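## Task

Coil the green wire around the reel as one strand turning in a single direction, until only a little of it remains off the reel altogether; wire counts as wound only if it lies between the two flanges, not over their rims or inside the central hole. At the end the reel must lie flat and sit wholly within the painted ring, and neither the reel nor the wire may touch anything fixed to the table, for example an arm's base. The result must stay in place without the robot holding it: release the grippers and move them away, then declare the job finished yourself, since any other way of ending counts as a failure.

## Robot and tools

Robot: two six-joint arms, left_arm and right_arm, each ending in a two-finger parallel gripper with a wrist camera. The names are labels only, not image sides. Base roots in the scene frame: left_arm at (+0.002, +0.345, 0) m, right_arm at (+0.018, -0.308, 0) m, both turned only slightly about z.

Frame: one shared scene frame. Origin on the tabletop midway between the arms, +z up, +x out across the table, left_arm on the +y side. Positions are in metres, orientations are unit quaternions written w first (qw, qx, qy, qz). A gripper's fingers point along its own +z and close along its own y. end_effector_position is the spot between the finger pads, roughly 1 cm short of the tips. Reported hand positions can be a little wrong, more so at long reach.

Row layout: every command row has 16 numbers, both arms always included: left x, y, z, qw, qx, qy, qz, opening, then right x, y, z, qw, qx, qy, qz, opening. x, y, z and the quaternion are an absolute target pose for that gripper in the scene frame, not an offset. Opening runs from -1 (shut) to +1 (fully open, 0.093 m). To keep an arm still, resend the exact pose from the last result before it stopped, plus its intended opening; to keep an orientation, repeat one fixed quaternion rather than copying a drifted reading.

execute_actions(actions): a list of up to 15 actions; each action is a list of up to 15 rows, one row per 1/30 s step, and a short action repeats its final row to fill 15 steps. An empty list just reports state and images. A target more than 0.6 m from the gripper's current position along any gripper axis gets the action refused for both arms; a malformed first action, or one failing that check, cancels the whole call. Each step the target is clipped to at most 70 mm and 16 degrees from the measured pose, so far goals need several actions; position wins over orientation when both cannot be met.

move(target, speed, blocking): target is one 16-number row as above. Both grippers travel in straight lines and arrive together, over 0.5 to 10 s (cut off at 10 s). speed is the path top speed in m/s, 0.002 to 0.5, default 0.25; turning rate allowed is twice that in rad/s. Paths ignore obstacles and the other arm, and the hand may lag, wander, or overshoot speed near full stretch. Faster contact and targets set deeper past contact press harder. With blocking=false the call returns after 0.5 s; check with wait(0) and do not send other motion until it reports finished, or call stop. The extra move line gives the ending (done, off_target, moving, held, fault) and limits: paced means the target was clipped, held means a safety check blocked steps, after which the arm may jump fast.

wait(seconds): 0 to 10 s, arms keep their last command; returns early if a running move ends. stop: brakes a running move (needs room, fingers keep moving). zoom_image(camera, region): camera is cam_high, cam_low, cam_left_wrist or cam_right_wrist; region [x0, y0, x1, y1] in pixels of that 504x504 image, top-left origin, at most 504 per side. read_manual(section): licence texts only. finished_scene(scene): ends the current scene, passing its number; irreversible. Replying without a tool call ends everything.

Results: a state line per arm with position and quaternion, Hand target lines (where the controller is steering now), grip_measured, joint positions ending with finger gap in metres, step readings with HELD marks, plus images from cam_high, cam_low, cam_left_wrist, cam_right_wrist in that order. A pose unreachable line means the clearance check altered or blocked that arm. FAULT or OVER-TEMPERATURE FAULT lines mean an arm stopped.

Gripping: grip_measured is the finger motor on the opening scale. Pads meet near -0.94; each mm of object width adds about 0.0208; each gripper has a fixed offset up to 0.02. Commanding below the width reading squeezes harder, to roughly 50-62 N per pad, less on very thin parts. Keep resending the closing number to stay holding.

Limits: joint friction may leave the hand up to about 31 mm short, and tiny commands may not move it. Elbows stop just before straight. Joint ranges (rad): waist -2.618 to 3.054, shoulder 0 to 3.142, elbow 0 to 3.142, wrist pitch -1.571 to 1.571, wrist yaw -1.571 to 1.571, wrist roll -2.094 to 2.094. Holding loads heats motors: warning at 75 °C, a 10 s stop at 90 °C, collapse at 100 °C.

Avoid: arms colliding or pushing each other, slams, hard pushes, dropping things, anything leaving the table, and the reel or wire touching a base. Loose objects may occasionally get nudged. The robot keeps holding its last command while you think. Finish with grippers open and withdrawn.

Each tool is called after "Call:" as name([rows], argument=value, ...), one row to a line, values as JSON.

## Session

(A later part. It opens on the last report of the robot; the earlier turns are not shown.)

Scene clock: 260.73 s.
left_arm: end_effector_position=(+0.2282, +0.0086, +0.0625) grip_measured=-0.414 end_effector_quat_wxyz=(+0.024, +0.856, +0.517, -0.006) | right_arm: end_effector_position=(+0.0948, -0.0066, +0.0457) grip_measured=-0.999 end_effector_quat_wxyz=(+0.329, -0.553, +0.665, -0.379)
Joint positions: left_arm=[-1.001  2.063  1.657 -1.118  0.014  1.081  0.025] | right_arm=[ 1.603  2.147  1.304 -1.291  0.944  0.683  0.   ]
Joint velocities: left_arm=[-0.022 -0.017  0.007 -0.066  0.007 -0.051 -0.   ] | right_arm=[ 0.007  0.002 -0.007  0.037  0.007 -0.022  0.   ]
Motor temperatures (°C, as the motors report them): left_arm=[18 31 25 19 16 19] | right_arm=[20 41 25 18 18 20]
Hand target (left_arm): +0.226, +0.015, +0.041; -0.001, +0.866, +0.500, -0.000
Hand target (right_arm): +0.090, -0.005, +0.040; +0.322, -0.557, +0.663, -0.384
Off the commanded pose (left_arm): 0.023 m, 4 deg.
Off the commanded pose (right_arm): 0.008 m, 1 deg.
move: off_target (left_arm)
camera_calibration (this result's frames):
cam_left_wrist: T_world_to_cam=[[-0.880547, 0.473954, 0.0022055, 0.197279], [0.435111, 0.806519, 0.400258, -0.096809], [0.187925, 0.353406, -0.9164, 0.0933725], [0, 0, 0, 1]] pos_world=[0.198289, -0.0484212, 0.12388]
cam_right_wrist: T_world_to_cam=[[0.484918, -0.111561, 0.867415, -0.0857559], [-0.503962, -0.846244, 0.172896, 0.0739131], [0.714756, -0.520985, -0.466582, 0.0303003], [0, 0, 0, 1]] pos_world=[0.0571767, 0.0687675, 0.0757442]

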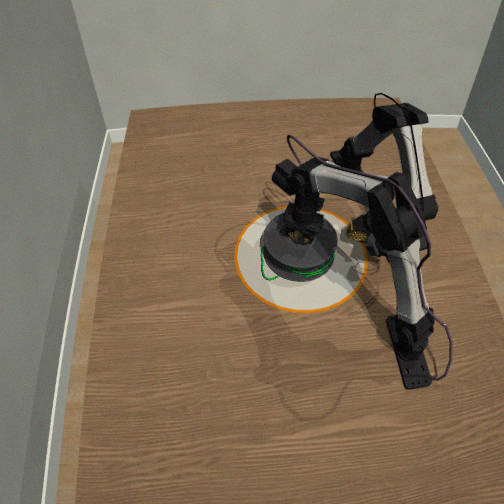

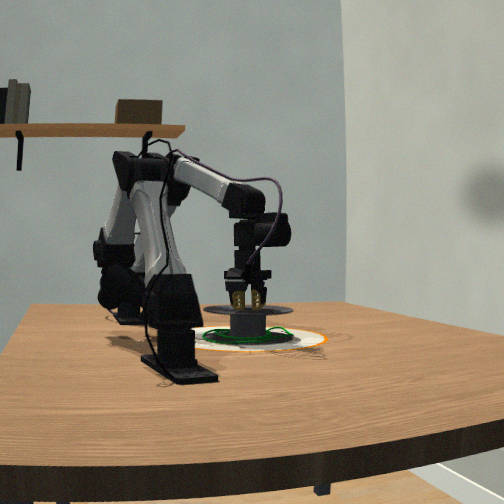

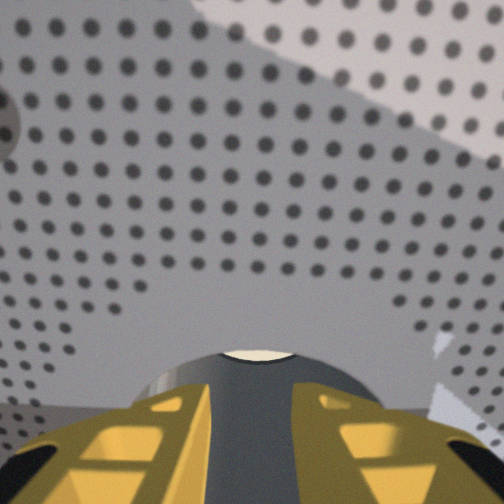

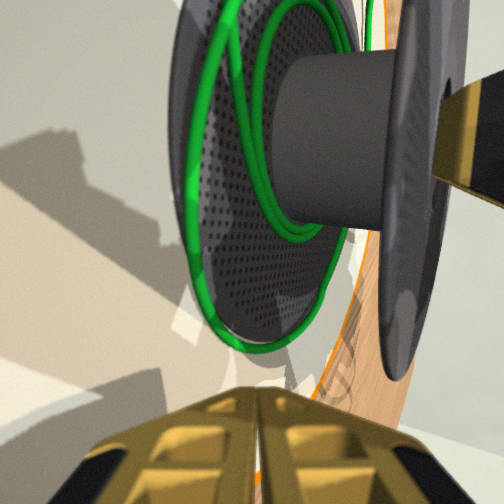

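Call:
move(target=[0.226,0.014,0.04,0,0.866,0.5,0,0.1,0.07,-0.13,0.11,0.13,-0.62,0.74,-0.15,-0.5], speed=0.4)

Call:
move(target=[0.226,0.014,0.04,0,0.996,0.087,0,0.1,0.07,-0.13,0.11,0.13,-0.62,0.74,-0.15,-0.5], speed=0.45)

Call:
move(target=[0.229,0.012,0.048,0,0.996,0.087,0,-1,0.07,-0.13,0.11,0.13,-0.62,0.74,-0.15,-0.5], speed=0.15)

Call:
move(target=[0.229,0.012,0.046,0,0.342,0.94,0,-1,0.07,-0.13,0.11,0.13,-0.62,0.74,-0.15,-0.5], speed=0.5)

Scene clock: 264.50 s.
left_arm: end_effector_position=(+0.2284, +0.0082, +0.0639) grip_measured=-0.383 end_effector_quat_wxyz=(+0.026, +0.859, +0.512, -0.005) | right_arm: end_effector_position=(+0.0687, -0.1184, +0.1159) grip_measured=-0.503 end_effector_quat_wxyz=(+0.148, -0.630, +0.749, -0.139)
Joint positions: left_arm=[-1.001  2.06   1.658 -1.118  0.014  1.092  0.027] | right_arm=[ 1.483  1.292  0.96  -1.3    0.404  0.27   0.021]
Joint velocities: left_arm=[-0.007 -0.032 -0.027 -0.022 -0.022 -0.007  0.001] | right_arm=[ 0.007 -0.017  0.007 -0.022 -0.051 -0.007 -0.   ]
Motor temperatures (°C, as the motors report them): left_arm=[18 31 25 19 16 19] | right_arm=[20 41 25 18 18 20]
Hand target (left_arm): +0.226, +0.015, +0.041; -0.000, +0.866, +0.500, -0.000
Hand target (right_arm): +0.069, -0.129, +0.111; +0.132, -0.632, +0.749, -0.148
Off the commanded pose (left_arm): 0.025 m, 3 deg.
Off the commanded pose (right_arm): 0.013 m, 2 deg.
move: off_target (left_arm, right_arm)
camera_calibration (this result's frames):
cam_left_wrist: T_world_to_cam=[[-0.875257, 0.483654, -0.00191115, 0.196661], [0.442845, 0.802983, 0.398881, -0.0988157], [0.194455, 0.348277, -0.917001, 0.093311], [0, 0, 0, 1]] pos_world=[0.197744, -0.0482665, 0.125358]
cam_right_wrist: T_world_to_cam=[[0.902174, -0.177078, 0.393352, -0.127941], [-0.314969, -0.893464, 0.320181, -0.0816717], [0.294749, -0.412753, -0.861834, 0.110886], [0, 0, 0, 1]] pos_world=[0.0570172, -0.0498576, 0.172041]

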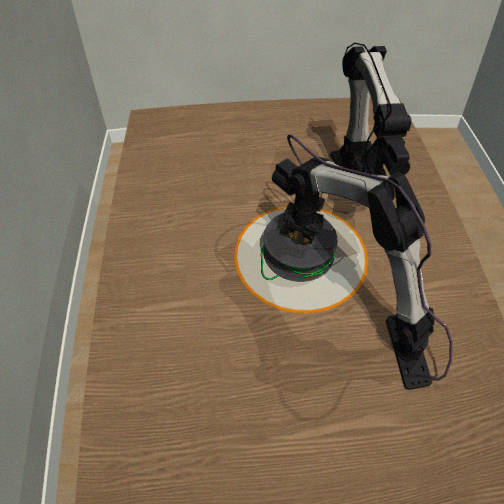

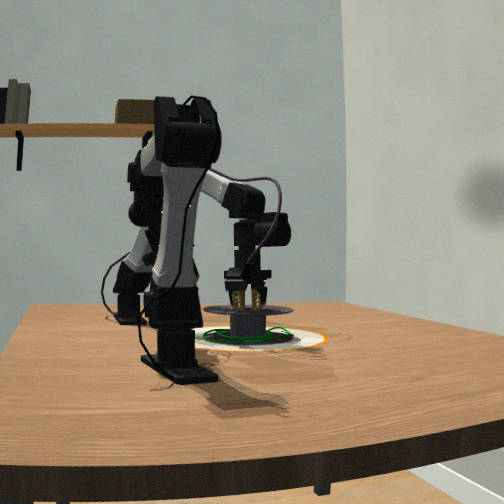

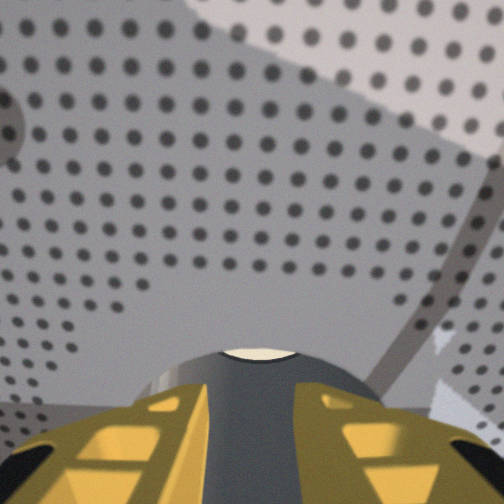

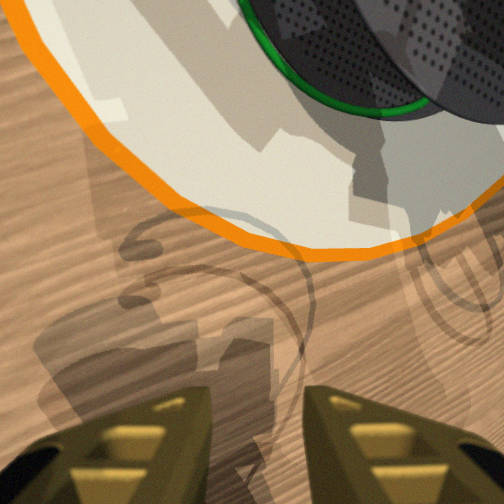

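Scene clock: 266.20 s.
left_arm: end_effector_position=(+0.2284, +0.0082, +0.0639) grip_measured=-0.384 end_effector_quat_wxyz=(+0.026, +0.994, +0.102, +0.006) | right_arm: end_effector_position=(+0.0688, -0.1193, +0.1159) grip_measured=-0.503 end_effector_quat_wxyz=(+0.147, -0.630, +0.749, -0.141)
Joint positions: left_arm=[-1.001  2.06   1.658 -1.118  0.014  1.964  0.027] | right_arm=[ 1.483  1.292  0.96  -1.304  0.404  0.27   0.021]
Joint velocities: left_arm=[-0.017 -0.012 -0.002 -0.022 -0.037 -0.037 -0.   ] | right_arm=[-0.012 -0.017 -0.007 -0.007  0.051 -0.051 -0.001]
Motor temperatures (°C, as the motors report them): left_arm=[18 31 25 19 16 19] | right_arm=[20 40 25 18 18 20]
Hand target (left_arm): +0.226, +0.015, +0.041; -0.000, +0.996, +0.087, -0.000
Hand target (right_arm): +0.070, -0.130, +0.111; +0.132, -0.629, +0.751, -0.152
Off the commanded pose (left_arm): 0.025 m, 3 deg.
Off the commanded pose (right_arm): 0.012 m, 2 deg.
move: off_target (left_arm, right_arm)
camera_calibration (this result's frames):
cam_left_wrist: T_world_to_cam=[[-0.19413, 0.980862, -0.0149582, 0.0378213], [0.880755, 0.18099, 0.437623, -0.196205], [0.431955, 0.0717811, -0.899034, 0.0401861], [0, 0, 0, 1]] pos_world=[0.162792, -0.00447083, 0.122558]
cam_right_wrist: T_world_to_cam=[[0.902045, -0.175581, 0.394316, -0.128108], [-0.315074, -0.892241, 0.323472, -0.0826699], [0.295029, -0.416026, -0.860163, 0.109951], [0, 0, 0, 1]] pos_world=[0.0570733, -0.0505125, 0.171832]

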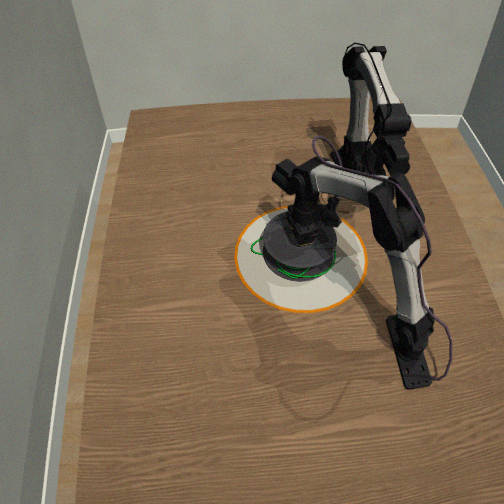

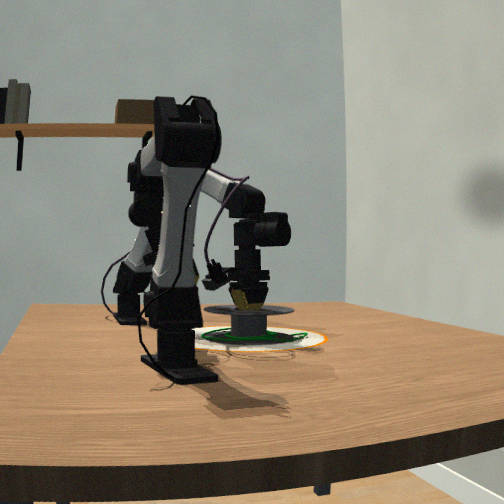

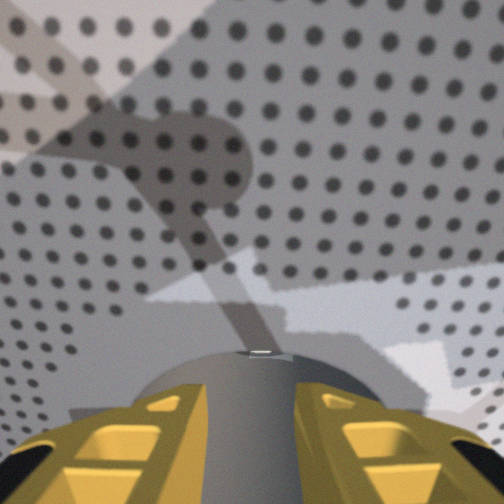

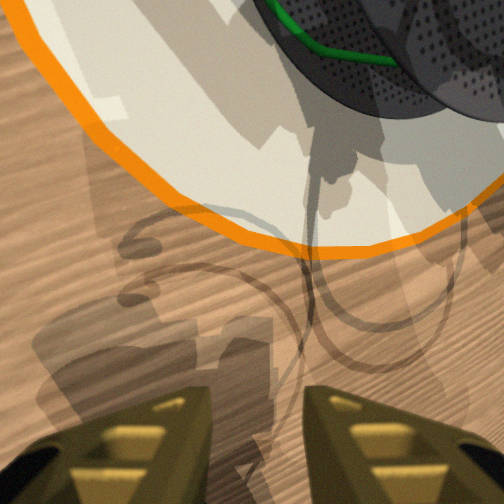

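Scene clock: 266.90 s.
left_arm: end_effector_position=(+0.2282, +0.0088, +0.0581) grip_measured=-0.999 end_effector_quat_wxyz=(+0.018, +0.996, +0.091, +0.003) | right_arm: end_effector_position=(+0.0688, -0.1193, +0.1159) grip_measured=-0.503 end_effector_quat_wxyz=(+0.147, -0.630, +0.749, -0.141)
Joint positions: left_arm=[-1.001  2.077  1.661 -1.121  0.013  1.986  0.   ] | right_arm=[ 1.483  1.292  0.96  -1.304  0.404  0.27   0.021]
Joint velocities: left_arm=[-0.002  0.002 -0.007  0.007 -0.081 -0.051  0.   ] | right_arm=[-0.007  0.002  0.012  0.037 -0.037 -0.037 -0.   ]
Motor temperatures (°C, as the motors report them): left_arm=[18 31 25 19 16 19] | right_arm=[20 40 25 18 18 20]
Hand target (left_arm): +0.229, +0.012, +0.048; +0.000, +0.996, +0.087, +0.000
Hand target (right_arm): +0.070, -0.130, +0.111; +0.132, -0.629, +0.751, -0.152
Off the commanded pose (left_arm): 0.011 m, 2 deg.
Off the commanded pose (right_arm): 0.012 m, 2 deg.
move: off_target (left_arm, right_arm)
camera_calibration (this result's frames):
cam_left_wrist: T_world_to_cam=[[-0.172489, 0.985011, 0.000826571, 0.031183], [0.887889, 0.155118, 0.433119, -0.194702], [0.426498, 0.0754422, -0.901337, 0.0364308], [0, 0, 0, 1]] pos_world=[0.162715, -0.00326219, 0.11714]
cam_right_wrist: T_world_to_cam=[[0.902045, -0.175581, 0.394316, -0.128108], [-0.315074, -0.892241, 0.323472, -0.0826699], [0.295029, -0.416026, -0.860163, 0.109951], [0, 0, 0, 1]] pos_world=[0.0570733, -0.0505125, 0.171832]

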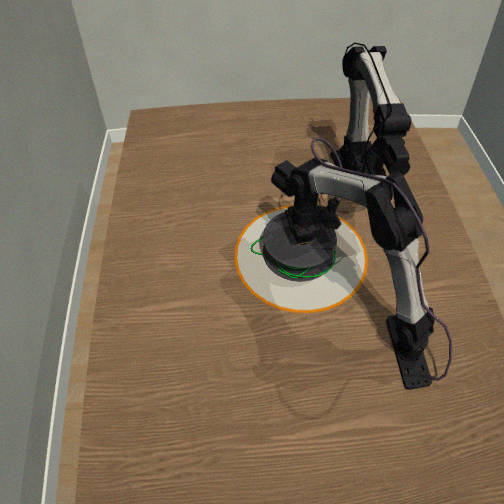

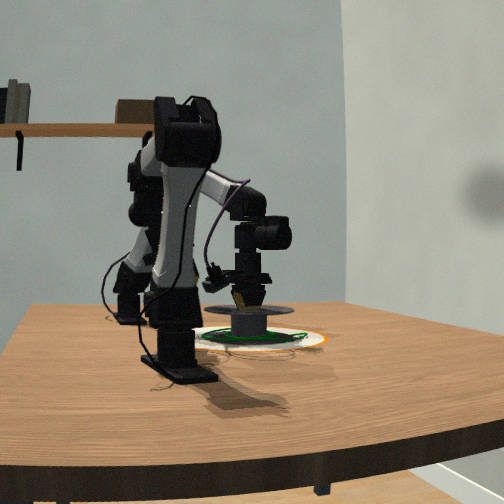

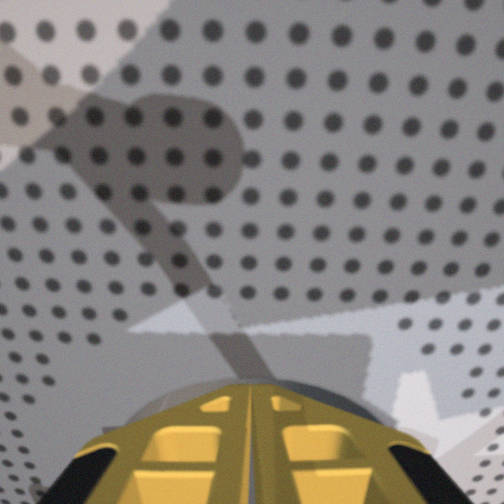

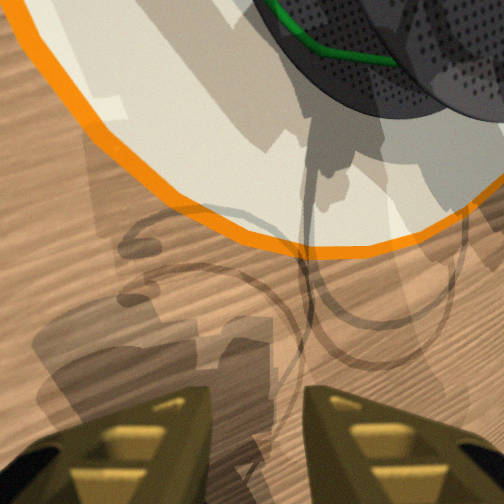

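Scene clock: 269.87 s.
left_arm: end_effector_position=(+0.2302, +0.0094, +0.0581) grip_measured=-0.999 end_effector_quat_wxyz=(+0.015, +0.348, +0.937, -0.011) | right_arm: end_effector_position=(+0.0688, -0.1193, +0.1159) grip_measured=-0.503 end_effector_quat_wxyz=(+0.147, -0.630, +0.749, -0.141)
Joint positions: left_arm=[-1.001  2.077  1.661 -1.118  0.001 -0.263  0.   ] | right_arm=[ 1.483  1.292  0.96  -1.304  0.404  0.27   0.021]
Joint velocities: left_arm=[ 0.017 -0.007 -0.017 -0.051  0.007 -0.007  0.   ] | right_arm=[-0.012 -0.007 -0.017 -0.037  0.037  0.007 -0.   ]
Motor temperatures (°C, as the motors report them): left_arm=[18 32 25 19 16 19] | right_arm=[20 39 25 18 18 20]
Hand target (left_arm): +0.229, +0.012, +0.046; +0.000, +0.342, +0.940, +0.000
Hand target (right_arm): +0.070, -0.130, +0.111; +0.132, -0.629, +0.751, -0.152
Off the commanded pose (left_arm): 0.012 m, 2 deg.
Off the commanded pose (right_arm): 0.012 m, 2 deg.
move: off_target (left_arm, right_arm)
camera_calibration (this result's frames):
cam_left_wrist: T_world_to_cam=[[-0.659524, -0.750153, 0.0479423, 0.156648], [-0.676235, 0.619968, 0.397927, 0.161172], [-0.328229, 0.230022, -0.916164, 0.208692], [0, 0, 0, 1]] pos_world=[0.280802, -0.030415, 0.119552]
cam_right_wrist: T_world_to_cam=[[0.902045, -0.175581, 0.394316, -0.128108], [-0.315074, -0.892241, 0.323472, -0.0826699], [0.295029, -0.416026, -0.860163, 0.109951], [0, 0, 0, 1]] pos_world=[0.0570733, -0.0505125, 0.171832]

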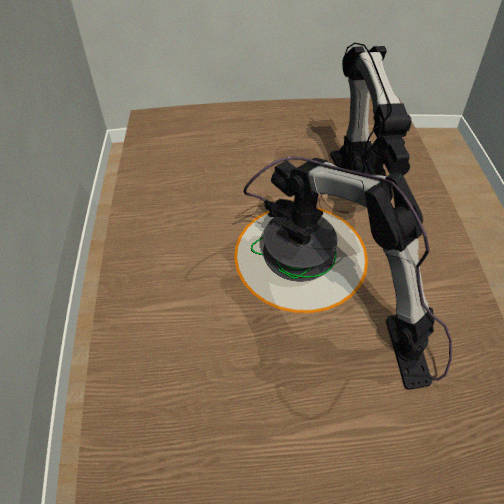

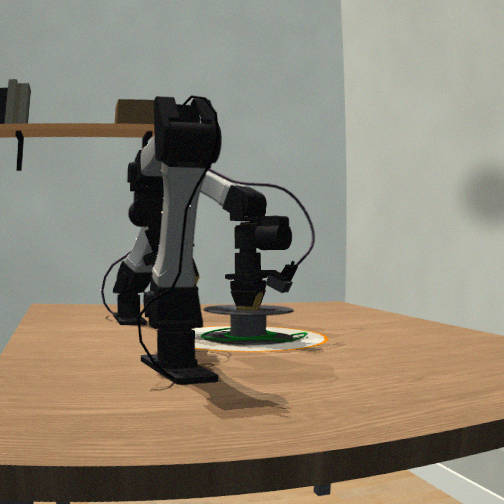

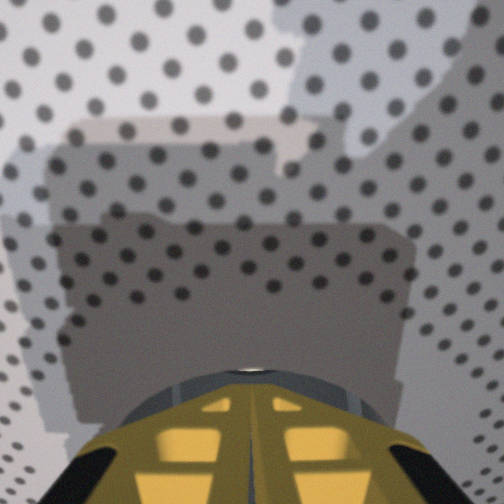

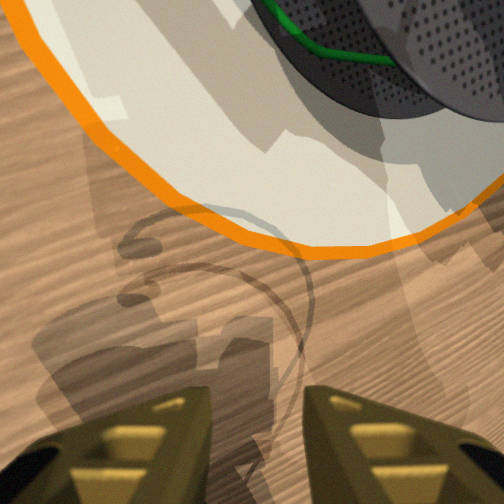

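Call:
move(target=[0.228,0.013,0.04,0,0.342,0.94,0,0.1,0.07,-0.13,0.11,0.13,-0.62,0.74,-0.15,-0.5], speed=0.15)

Call:
zoom_image(camera="cam_high", region=[220,190,400,330])

Scene clock: 270.97 s.
left_arm: end_effector_position=(+0.2304, +0.0091, +0.0608) grip_measured=-0.520 end_effector_quat_wxyz=(+0.018, +0.347, +0.938, -0.013) | right_arm: end_effector_position=(+0.0688, -0.1193, +0.1159) grip_measured=-0.503 end_effector_quat_wxyz=(+0.147, -0.630, +0.749, -0.141)
Joint positions: left_arm=[-1.001  2.07   1.661 -1.118  0.001 -0.264  0.02 ] | right_arm=[ 1.483  1.292  0.96  -1.304  0.404  0.27   0.021]
Joint velocities: left_arm=[ 0.012  0.007  0.007 -0.081  0.007 -0.051 -0.001] | right_arm=[-0.027 -0.007 -0.007 -0.037 -0.037 -0.037 -0.   ]
Motor temperatures (°C, as the motors report them): left_arm=[18 32 25 19 16 19] | right_arm=[20 39 25 18 18 20]
Hand target (left_arm): +0.228, +0.014, +0.041; +0.000, +0.342, +0.940, -0.000
Hand target (right_arm): +0.070, -0.130, +0.111; +0.132, -0.629, +0.751, -0.152
Off the commanded pose (left_arm): 0.021 m, 3 deg.
Off the commanded pose (right_arm): 0.012 m, 2 deg.
move: off_target (left_arm, right_arm)
camera_calibration (this result's frames):
cam_left_wrist: T_world_to_cam=[[-0.658842, -0.750644, 0.0496045, 0.156198], [-0.678371, 0.621321, 0.392139, 0.1612], [-0.325177, 0.224707, -0.918568, 0.210711], [0, 0, 0, 1]] pos_world=[0.280782, -0.0302558, 0.122591]
cam_right_wrist: T_world_to_cam=[[0.902045, -0.175581, 0.394316, -0.128108], [-0.315074, -0.892241, 0.323472, -0.0826699], [0.295029, -0.416026, -0.860163, 0.109951], [0, 0, 0, 1]] pos_world=[0.0570733, -0.0505125, 0.171832]

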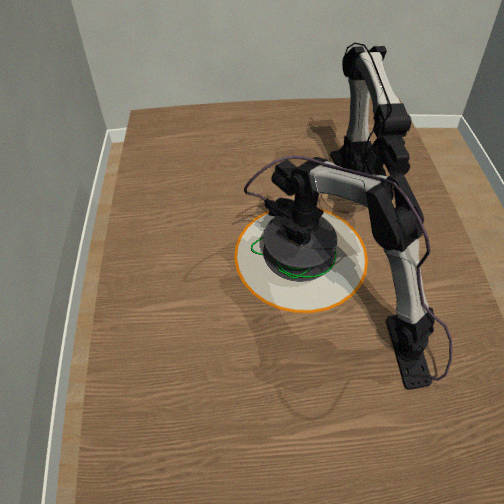

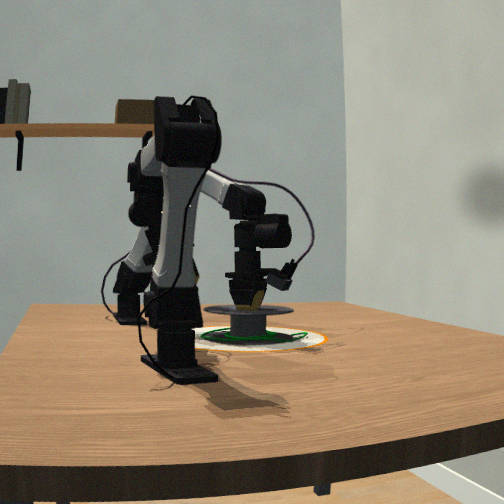

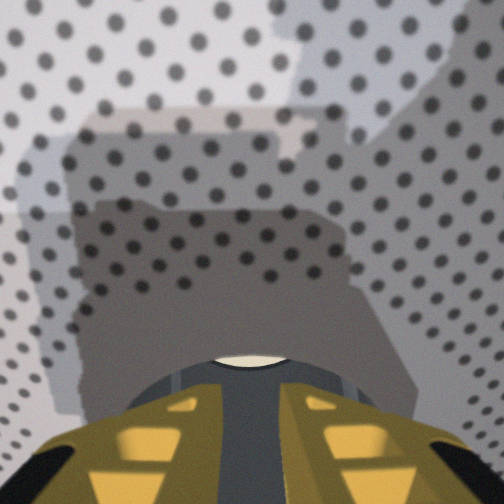

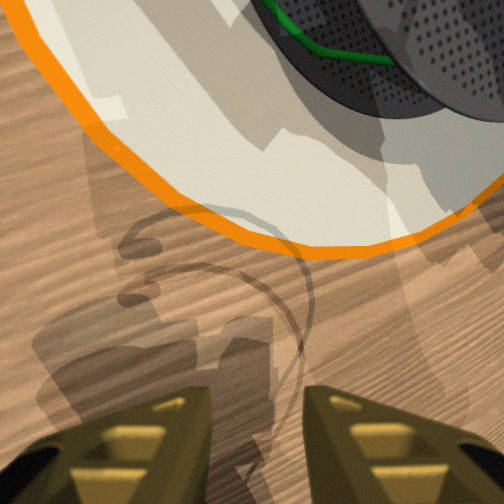

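Region (220, 190, 400, 330) of cam_high's 504x504 image, scaled by 2.800, with more detail than that image has.

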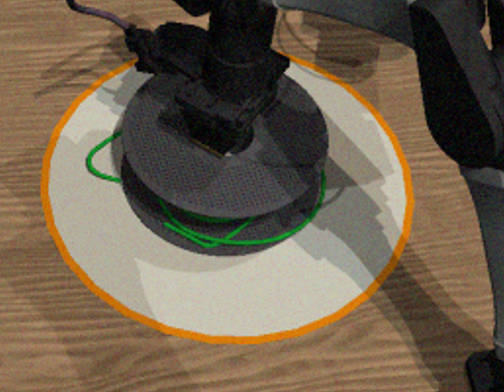

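Call:
move(target=[0.226,0.014,0.04,0,0.996,0.087,0,0.1,0.07,-0.13,0.11,0.13,-0.62,0.74,-0.15,-0.5], speed=0.45)

Call:
zoom_image(camera="cam_high", region=[220,190,400,330])

Scene clock: 274.63 s.
left_arm: end_effector_position=(+0.2285, +0.0079, +0.0611) grip_measured=-0.476 end_effector_quat_wxyz=(+0.023, +0.994, +0.107, +0.004) | right_arm: end_effector_position=(+0.0688, -0.1193, +0.1159) grip_measured=-0.503 end_effector_quat_wxyz=(+0.147, -0.630, +0.749, -0.141)
Joint positions: left_arm=[-1.001  2.069  1.661 -1.119  0.015  1.953  0.022] | right_arm=[ 1.483  1.292  0.96  -1.304  0.404  0.27   0.021]
Joint velocities: left_arm=[ 0.002 -0.012  0.007 -0.095 -0.066  0.007  0.   ] | right_arm=[ 0.002 -0.002  0.002  0.007 -0.022 -0.022  0.   ]
Motor temperatures (°C, as the motors report them): left_arm=[18 32 25 19 16 19] | right_arm=[20 39 25 18 18 20]
Hand target (left_arm): +0.226, +0.015, +0.041; -0.001, +0.996, +0.087, -0.001
Hand target (right_arm): +0.070, -0.130, +0.111; +0.132, -0.629, +0.751, -0.152
Off the commanded pose (left_arm): 0.022 m, 4 deg.
Off the commanded pose (right_arm): 0.012 m, 2 deg.
move: off_target (left_arm, right_arm)
camera_calibration (this result's frames):
cam_left_wrist: T_world_to_cam=[[-0.20498, 0.978725, -0.00897902, 0.0402385], [0.880907, 0.188476, 0.434142, -0.194864], [0.426598, 0.0810807, -0.9008, 0.0389323], [0, 0, 0, 1]] pos_world=[0.163297, -0.00581187, 0.12003]
cam_right_wrist: T_world_to_cam=[[0.902045, -0.175581, 0.394316, -0.128108], [-0.315074, -0.892241, 0.323472, -0.0826699], [0.295029, -0.416026, -0.860163, 0.109951], [0, 0, 0, 1]] pos_world=[0.0570733, -0.0505125, 0.171832]

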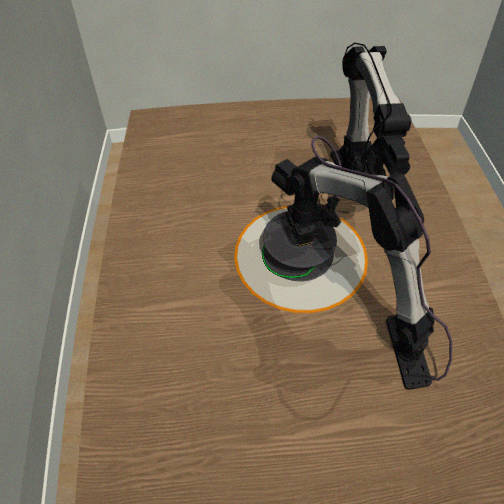

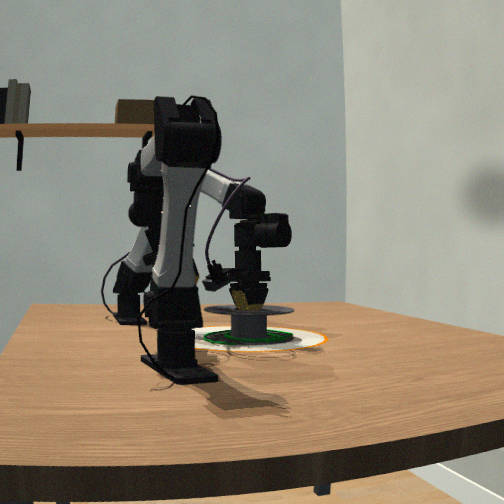

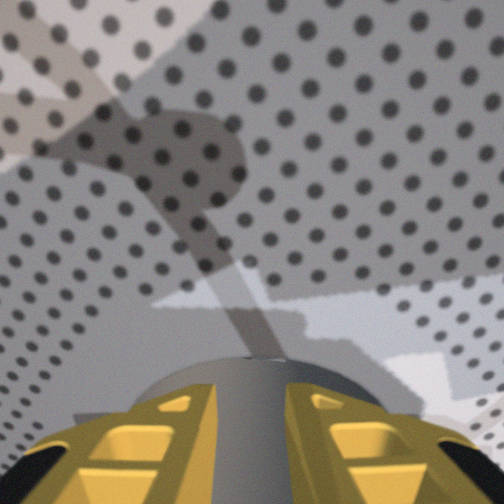

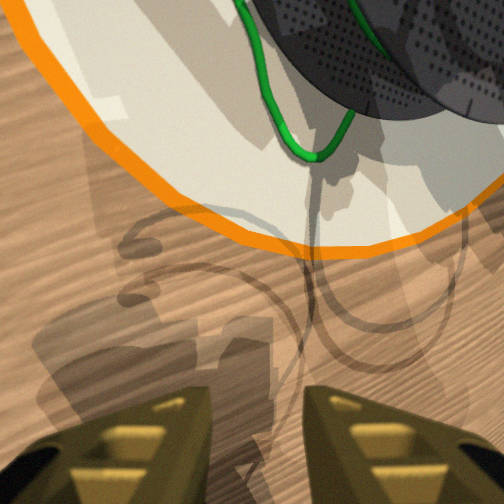

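Region (220, 190, 400, 330) of cam_high's 504x504 image, scaled by 2.800, with more detail than that image has.

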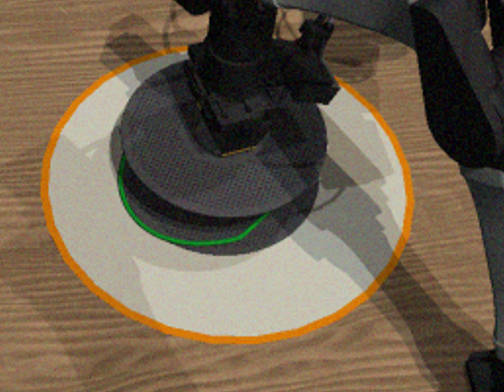

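Call:
move(target=[0.229,0.012,0.048,0,0.996,0.087,0,-1,0.07,-0.13,0.11,0,-0.819,0.574,0,-0.5], speed=0.2)

Call:
move(target=[0.229,0.012,0.046,0,0.276,0.961,0,-1,0.09,-0.13,0.08,0,-0.819,0.574,0,-0.5], speed=0.5)

Call:
move(target=[0.228,0.013,0.04,0,0.276,0.961,0,0.1,0.138,-0.082,0.05,0,-0.819,0.574,0,-0.5], speed=0.2)

Scene clock: 279.30 s.
left_arm: end_effector_position=(+0.2284, +0.0081, +0.0581) grip_measured=-0.999 end_effector_quat_wxyz=(+0.019, +0.996, +0.091, +0.003) | right_arm: end_effector_position=(+0.0701, -0.1249, +0.1140) grip_measured=-0.503 end_effector_quat_wxyz=(-0.016, +0.820, -0.573, -0.006)
Joint positions: left_arm=[-1.001  2.078  1.663 -1.119  0.014  1.986  0.   ] | right_arm=[ 1.122  1.222  0.96  -1.275 -0.    -0.627  0.021]
Joint velocities: left_arm=[-0.027 -0.002 -0.012 -0.037 -0.022  0.007  0.   ] | right_arm=[-0.007 -0.012 -0.017 -0.007 -0.037  0.007 -0.   ]
Motor temperatures (°C, as the motors report them): left_arm=[18 32 25 19 16 19] | right_arm=[20 38 25 18 18 20]
Hand target (left_arm): +0.229, +0.012, +0.048; +0.000, +0.996, +0.087, +0.000
Hand target (right_arm): +0.068, -0.130, +0.110; +0.000, +0.819, -0.574, -0.008
Off the commanded pose (left_arm): 0.011 m, 2 deg.
Off the commanded pose (right_arm): 0.006 m, 2 deg.
move: off_target (left_arm)
camera_calibration (this result's frames):
cam_left_wrist: T_world_to_cam=[[-0.172449, 0.985017, -0.00173016, 0.0320828], [0.887747, 0.15618, 0.433028, -0.1948], [0.42681, 0.0731394, -0.901379, 0.0363416], [0, 0, 0, 1]] pos_world=[0.162955, -0.00383607, 0.117167]
cam_right_wrist: T_world_to_cam=[[0.942338, 0.334156, 0.0184016, -0.0258422], [0.303686, -0.876925, 0.372528, -0.133695], [0.140619, -0.345459, -0.927839, 0.132923], [0, 0, 0, 1]] pos_world=[0.0462617, -0.0626854, 0.173612]

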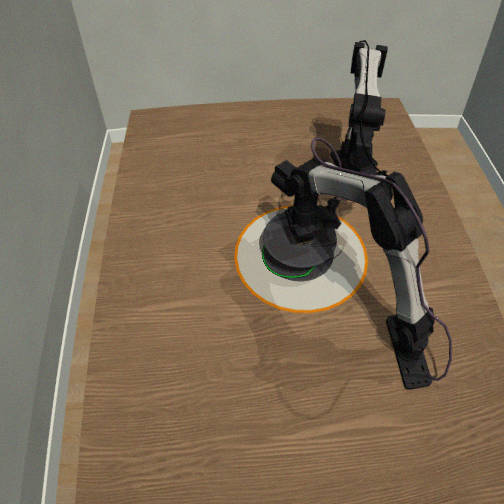

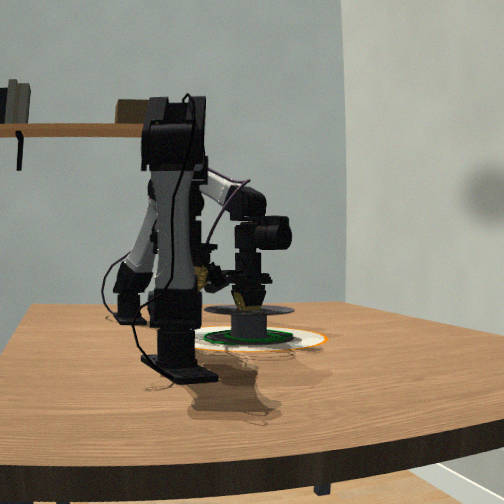

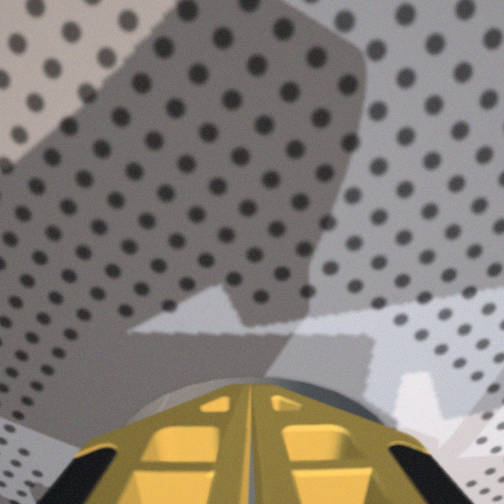

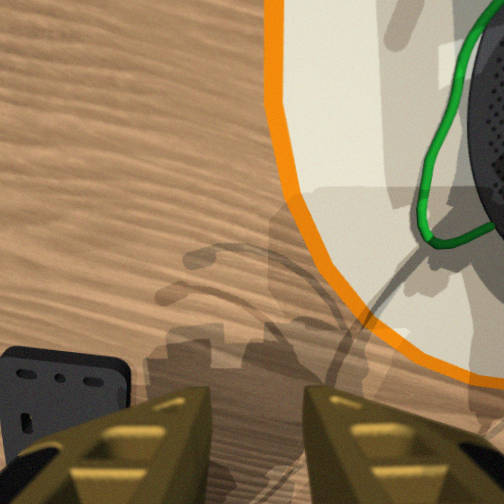

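Scene clock: 282.43 s.
left_arm: end_effector_position=(+0.2302, +0.0085, +0.0582) grip_measured=-0.999 end_effector_quat_wxyz=(+0.014, +0.282, +0.959, -0.014) | right_arm: end_effector_position=(+0.0891, -0.1270, +0.0895) grip_measured=-0.503 end_effector_quat_wxyz=(-0.014, +0.820, -0.572, -0.003)
Joint positions: left_arm=[-1.001  2.078  1.663 -1.116  0.004 -0.401  0.   ] | right_arm=[ 1.024  1.252  0.883 -1.174 -0.    -0.726  0.021]
Joint velocities: left_arm=[ 0.007 -0.012 -0.007 -0.007  0.022 -0.051  0.   ] | right_arm=[-0.002 -0.007 -0.002  0.007  0.022  0.022 -0.001]
Motor temperatures (°C, as the motors report them): left_arm=[18 32 25 19 16 19] | right_arm=[20 37 25 18 18 20]
Hand target (left_arm): +0.229, +0.012, +0.046; +0.000, +0.276, +0.961, -0.000
Hand target (right_arm): +0.089, -0.131, +0.081; +0.000, +0.819, -0.574, -0.002
Off the commanded pose (left_arm): 0.013 m, 2 deg.
Off the commanded pose (right_arm): 0.010 m, 2 deg.
move: off_target (left_arm)
camera_calibration (this result's frames):
cam_left_wrist: T_world_to_cam=[[-0.549554, -0.833557, 0.056331, 0.130899], [-0.752989, 0.523389, 0.398838, 0.180078], [-0.361937, 0.176766, -0.915289, 0.217041], [0, 0, 0, 1]] pos_world=[0.286088, -0.0235044, 0.11946]
cam_right_wrist: T_world_to_cam=[[0.941826, 0.335668, 0.0170767, -0.0422772], [0.304609, -0.873945, 0.378726, -0.132432], [0.14205, -0.351492, -0.925351, 0.10573], [0, 0, 0, 1]] pos_world=[0.0651386, -0.0643839, 0.148715]

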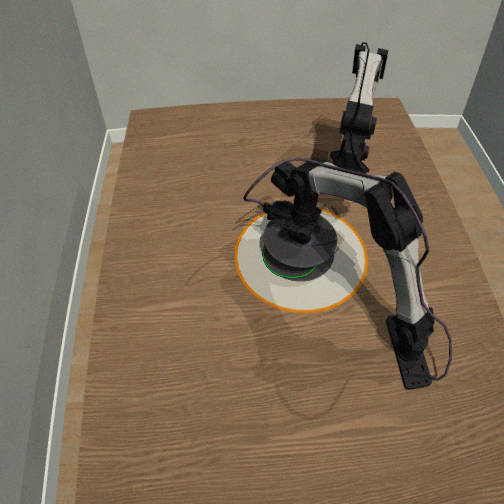

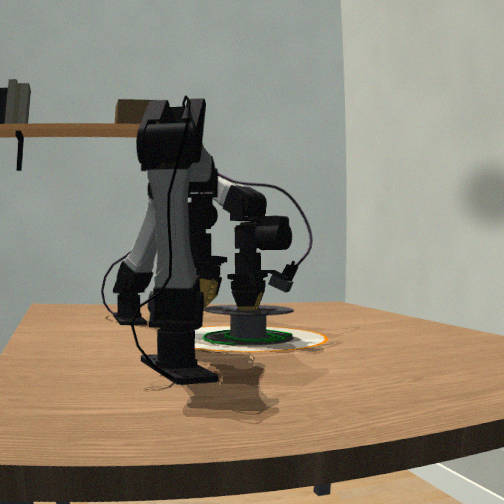

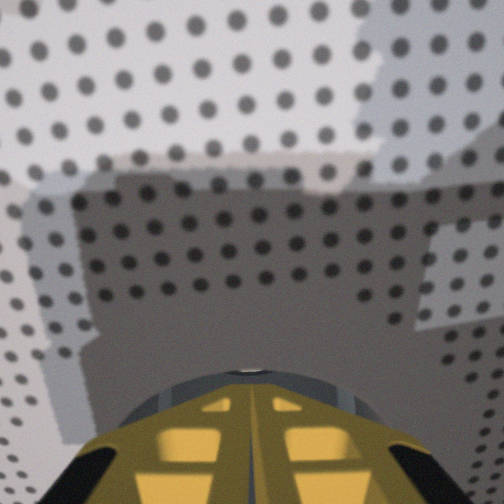

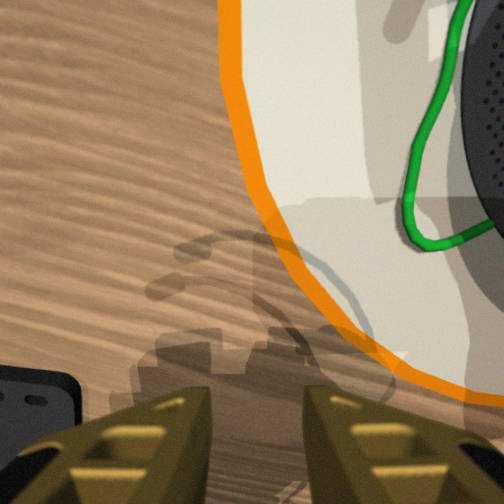

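Scene clock: 283.13 s.
left_arm: end_effector_position=(+0.2303, +0.0084, +0.0614) grip_measured=-0.498 end_effector_quat_wxyz=(+0.017, +0.281, +0.959, -0.016) | right_arm: end_effector_position=(+0.1190, -0.1065, +0.0558) grip_measured=-0.503 end_effector_quat_wxyz=(+0.023, +0.814, -0.580, +0.004)
Joint positions: left_arm=[-1.001  2.069  1.663 -1.117  0.004 -0.404  0.021] | right_arm=[ 0.934  1.482  0.926 -1.06   0.    -0.795  0.021]
Joint velocities: left_arm=[ 0.002  0.002  0.002  0.007 -0.007 -0.051  0.   ] | right_arm=[-0.012 -0.012  0.012 -0.051 -0.022  0.037  0.   ]
Motor temperatures (°C, as the motors report them): left_arm=[18 32 26 19 16 19] | right_arm=[20 37 25 18 18 20]
Hand target (left_arm): +0.230, +0.008, +0.061; +0.017, +0.281, +0.959, -0.016
Hand target (right_arm): +0.117, -0.109, +0.058; +0.024, +0.815, -0.580, +0.004
Off the commanded pose (left_arm): 0.022 m, 3 deg.
Off the commanded pose (right_arm): 0.032 m, 3 deg.
move: held (left_arm, right_arm); limits=held; held on 8 of 21 steps (left_arm, right_arm), including the last (left_arm, right_arm)
pose unreachable (left arm): on one or more control steps of this call, first in action 0 (counted from 0), this arm could not follow its commanded pose, so it was not sent that pose on those steps. On the call's last step it was still not sent that pose. It may still have moved: this result reports where it is.
cause: the commanded pose would bring a part of the arm too close to another arm (this arm's wrist (the part past joint 4) and the other arm's wrist (the part past joint 4)).
pose unreachable (right arm): on one or more control steps of this call, first in action 0 (counted from 0), this arm could not follow its commanded pose, so it was not sent that pose on those steps. On the call's last step it was still not sent that pose. It may still have moved: this result reports where it is.
cause: the commanded pose would bring a part of the arm too close to another arm (this arm's wrist (the part past joint 4) and the other arm's wrist (the part past joint 4)).
camera_calibration (this result's frames):
cam_left_wrist: T_world_to_cam=[[-0.547558, -0.834671, 0.0591931, 0.130025], [-0.755959, 0.523769, 0.392672, 0.179998], [-0.358755, 0.170263, -0.917772, 0.219532], [0, 0, 0, 1]] pos_world=[0.286026, -0.0231271, 0.123103]
cam_right_wrist: T_world_to_cam=[[0.948386, 0.315318, -0.0337587, -0.0768512], [0.298804, -0.852877, 0.428155, -0.110709], [0.106213, -0.416143, -0.903075, 0.0736347], [0, 0, 0, 1]] pos_world=[0.0981438, -0.039546, 0.111304]

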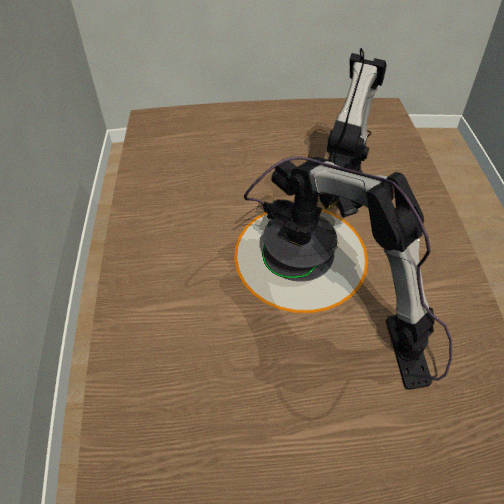

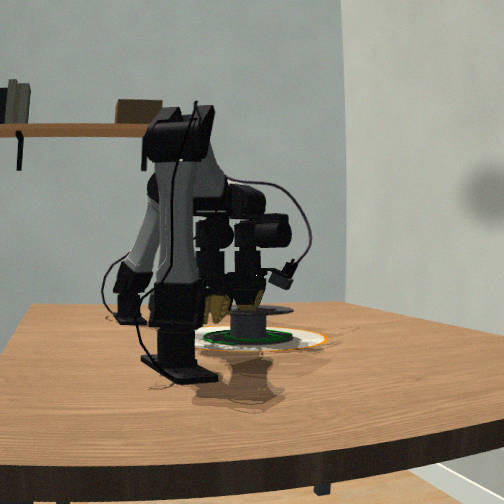

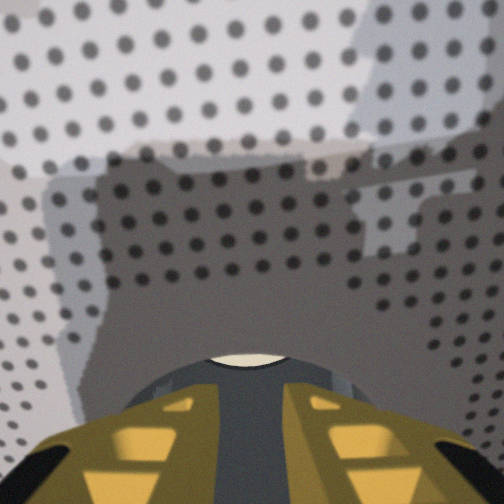

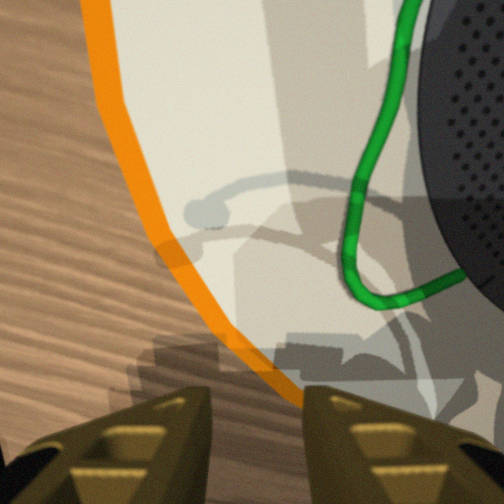

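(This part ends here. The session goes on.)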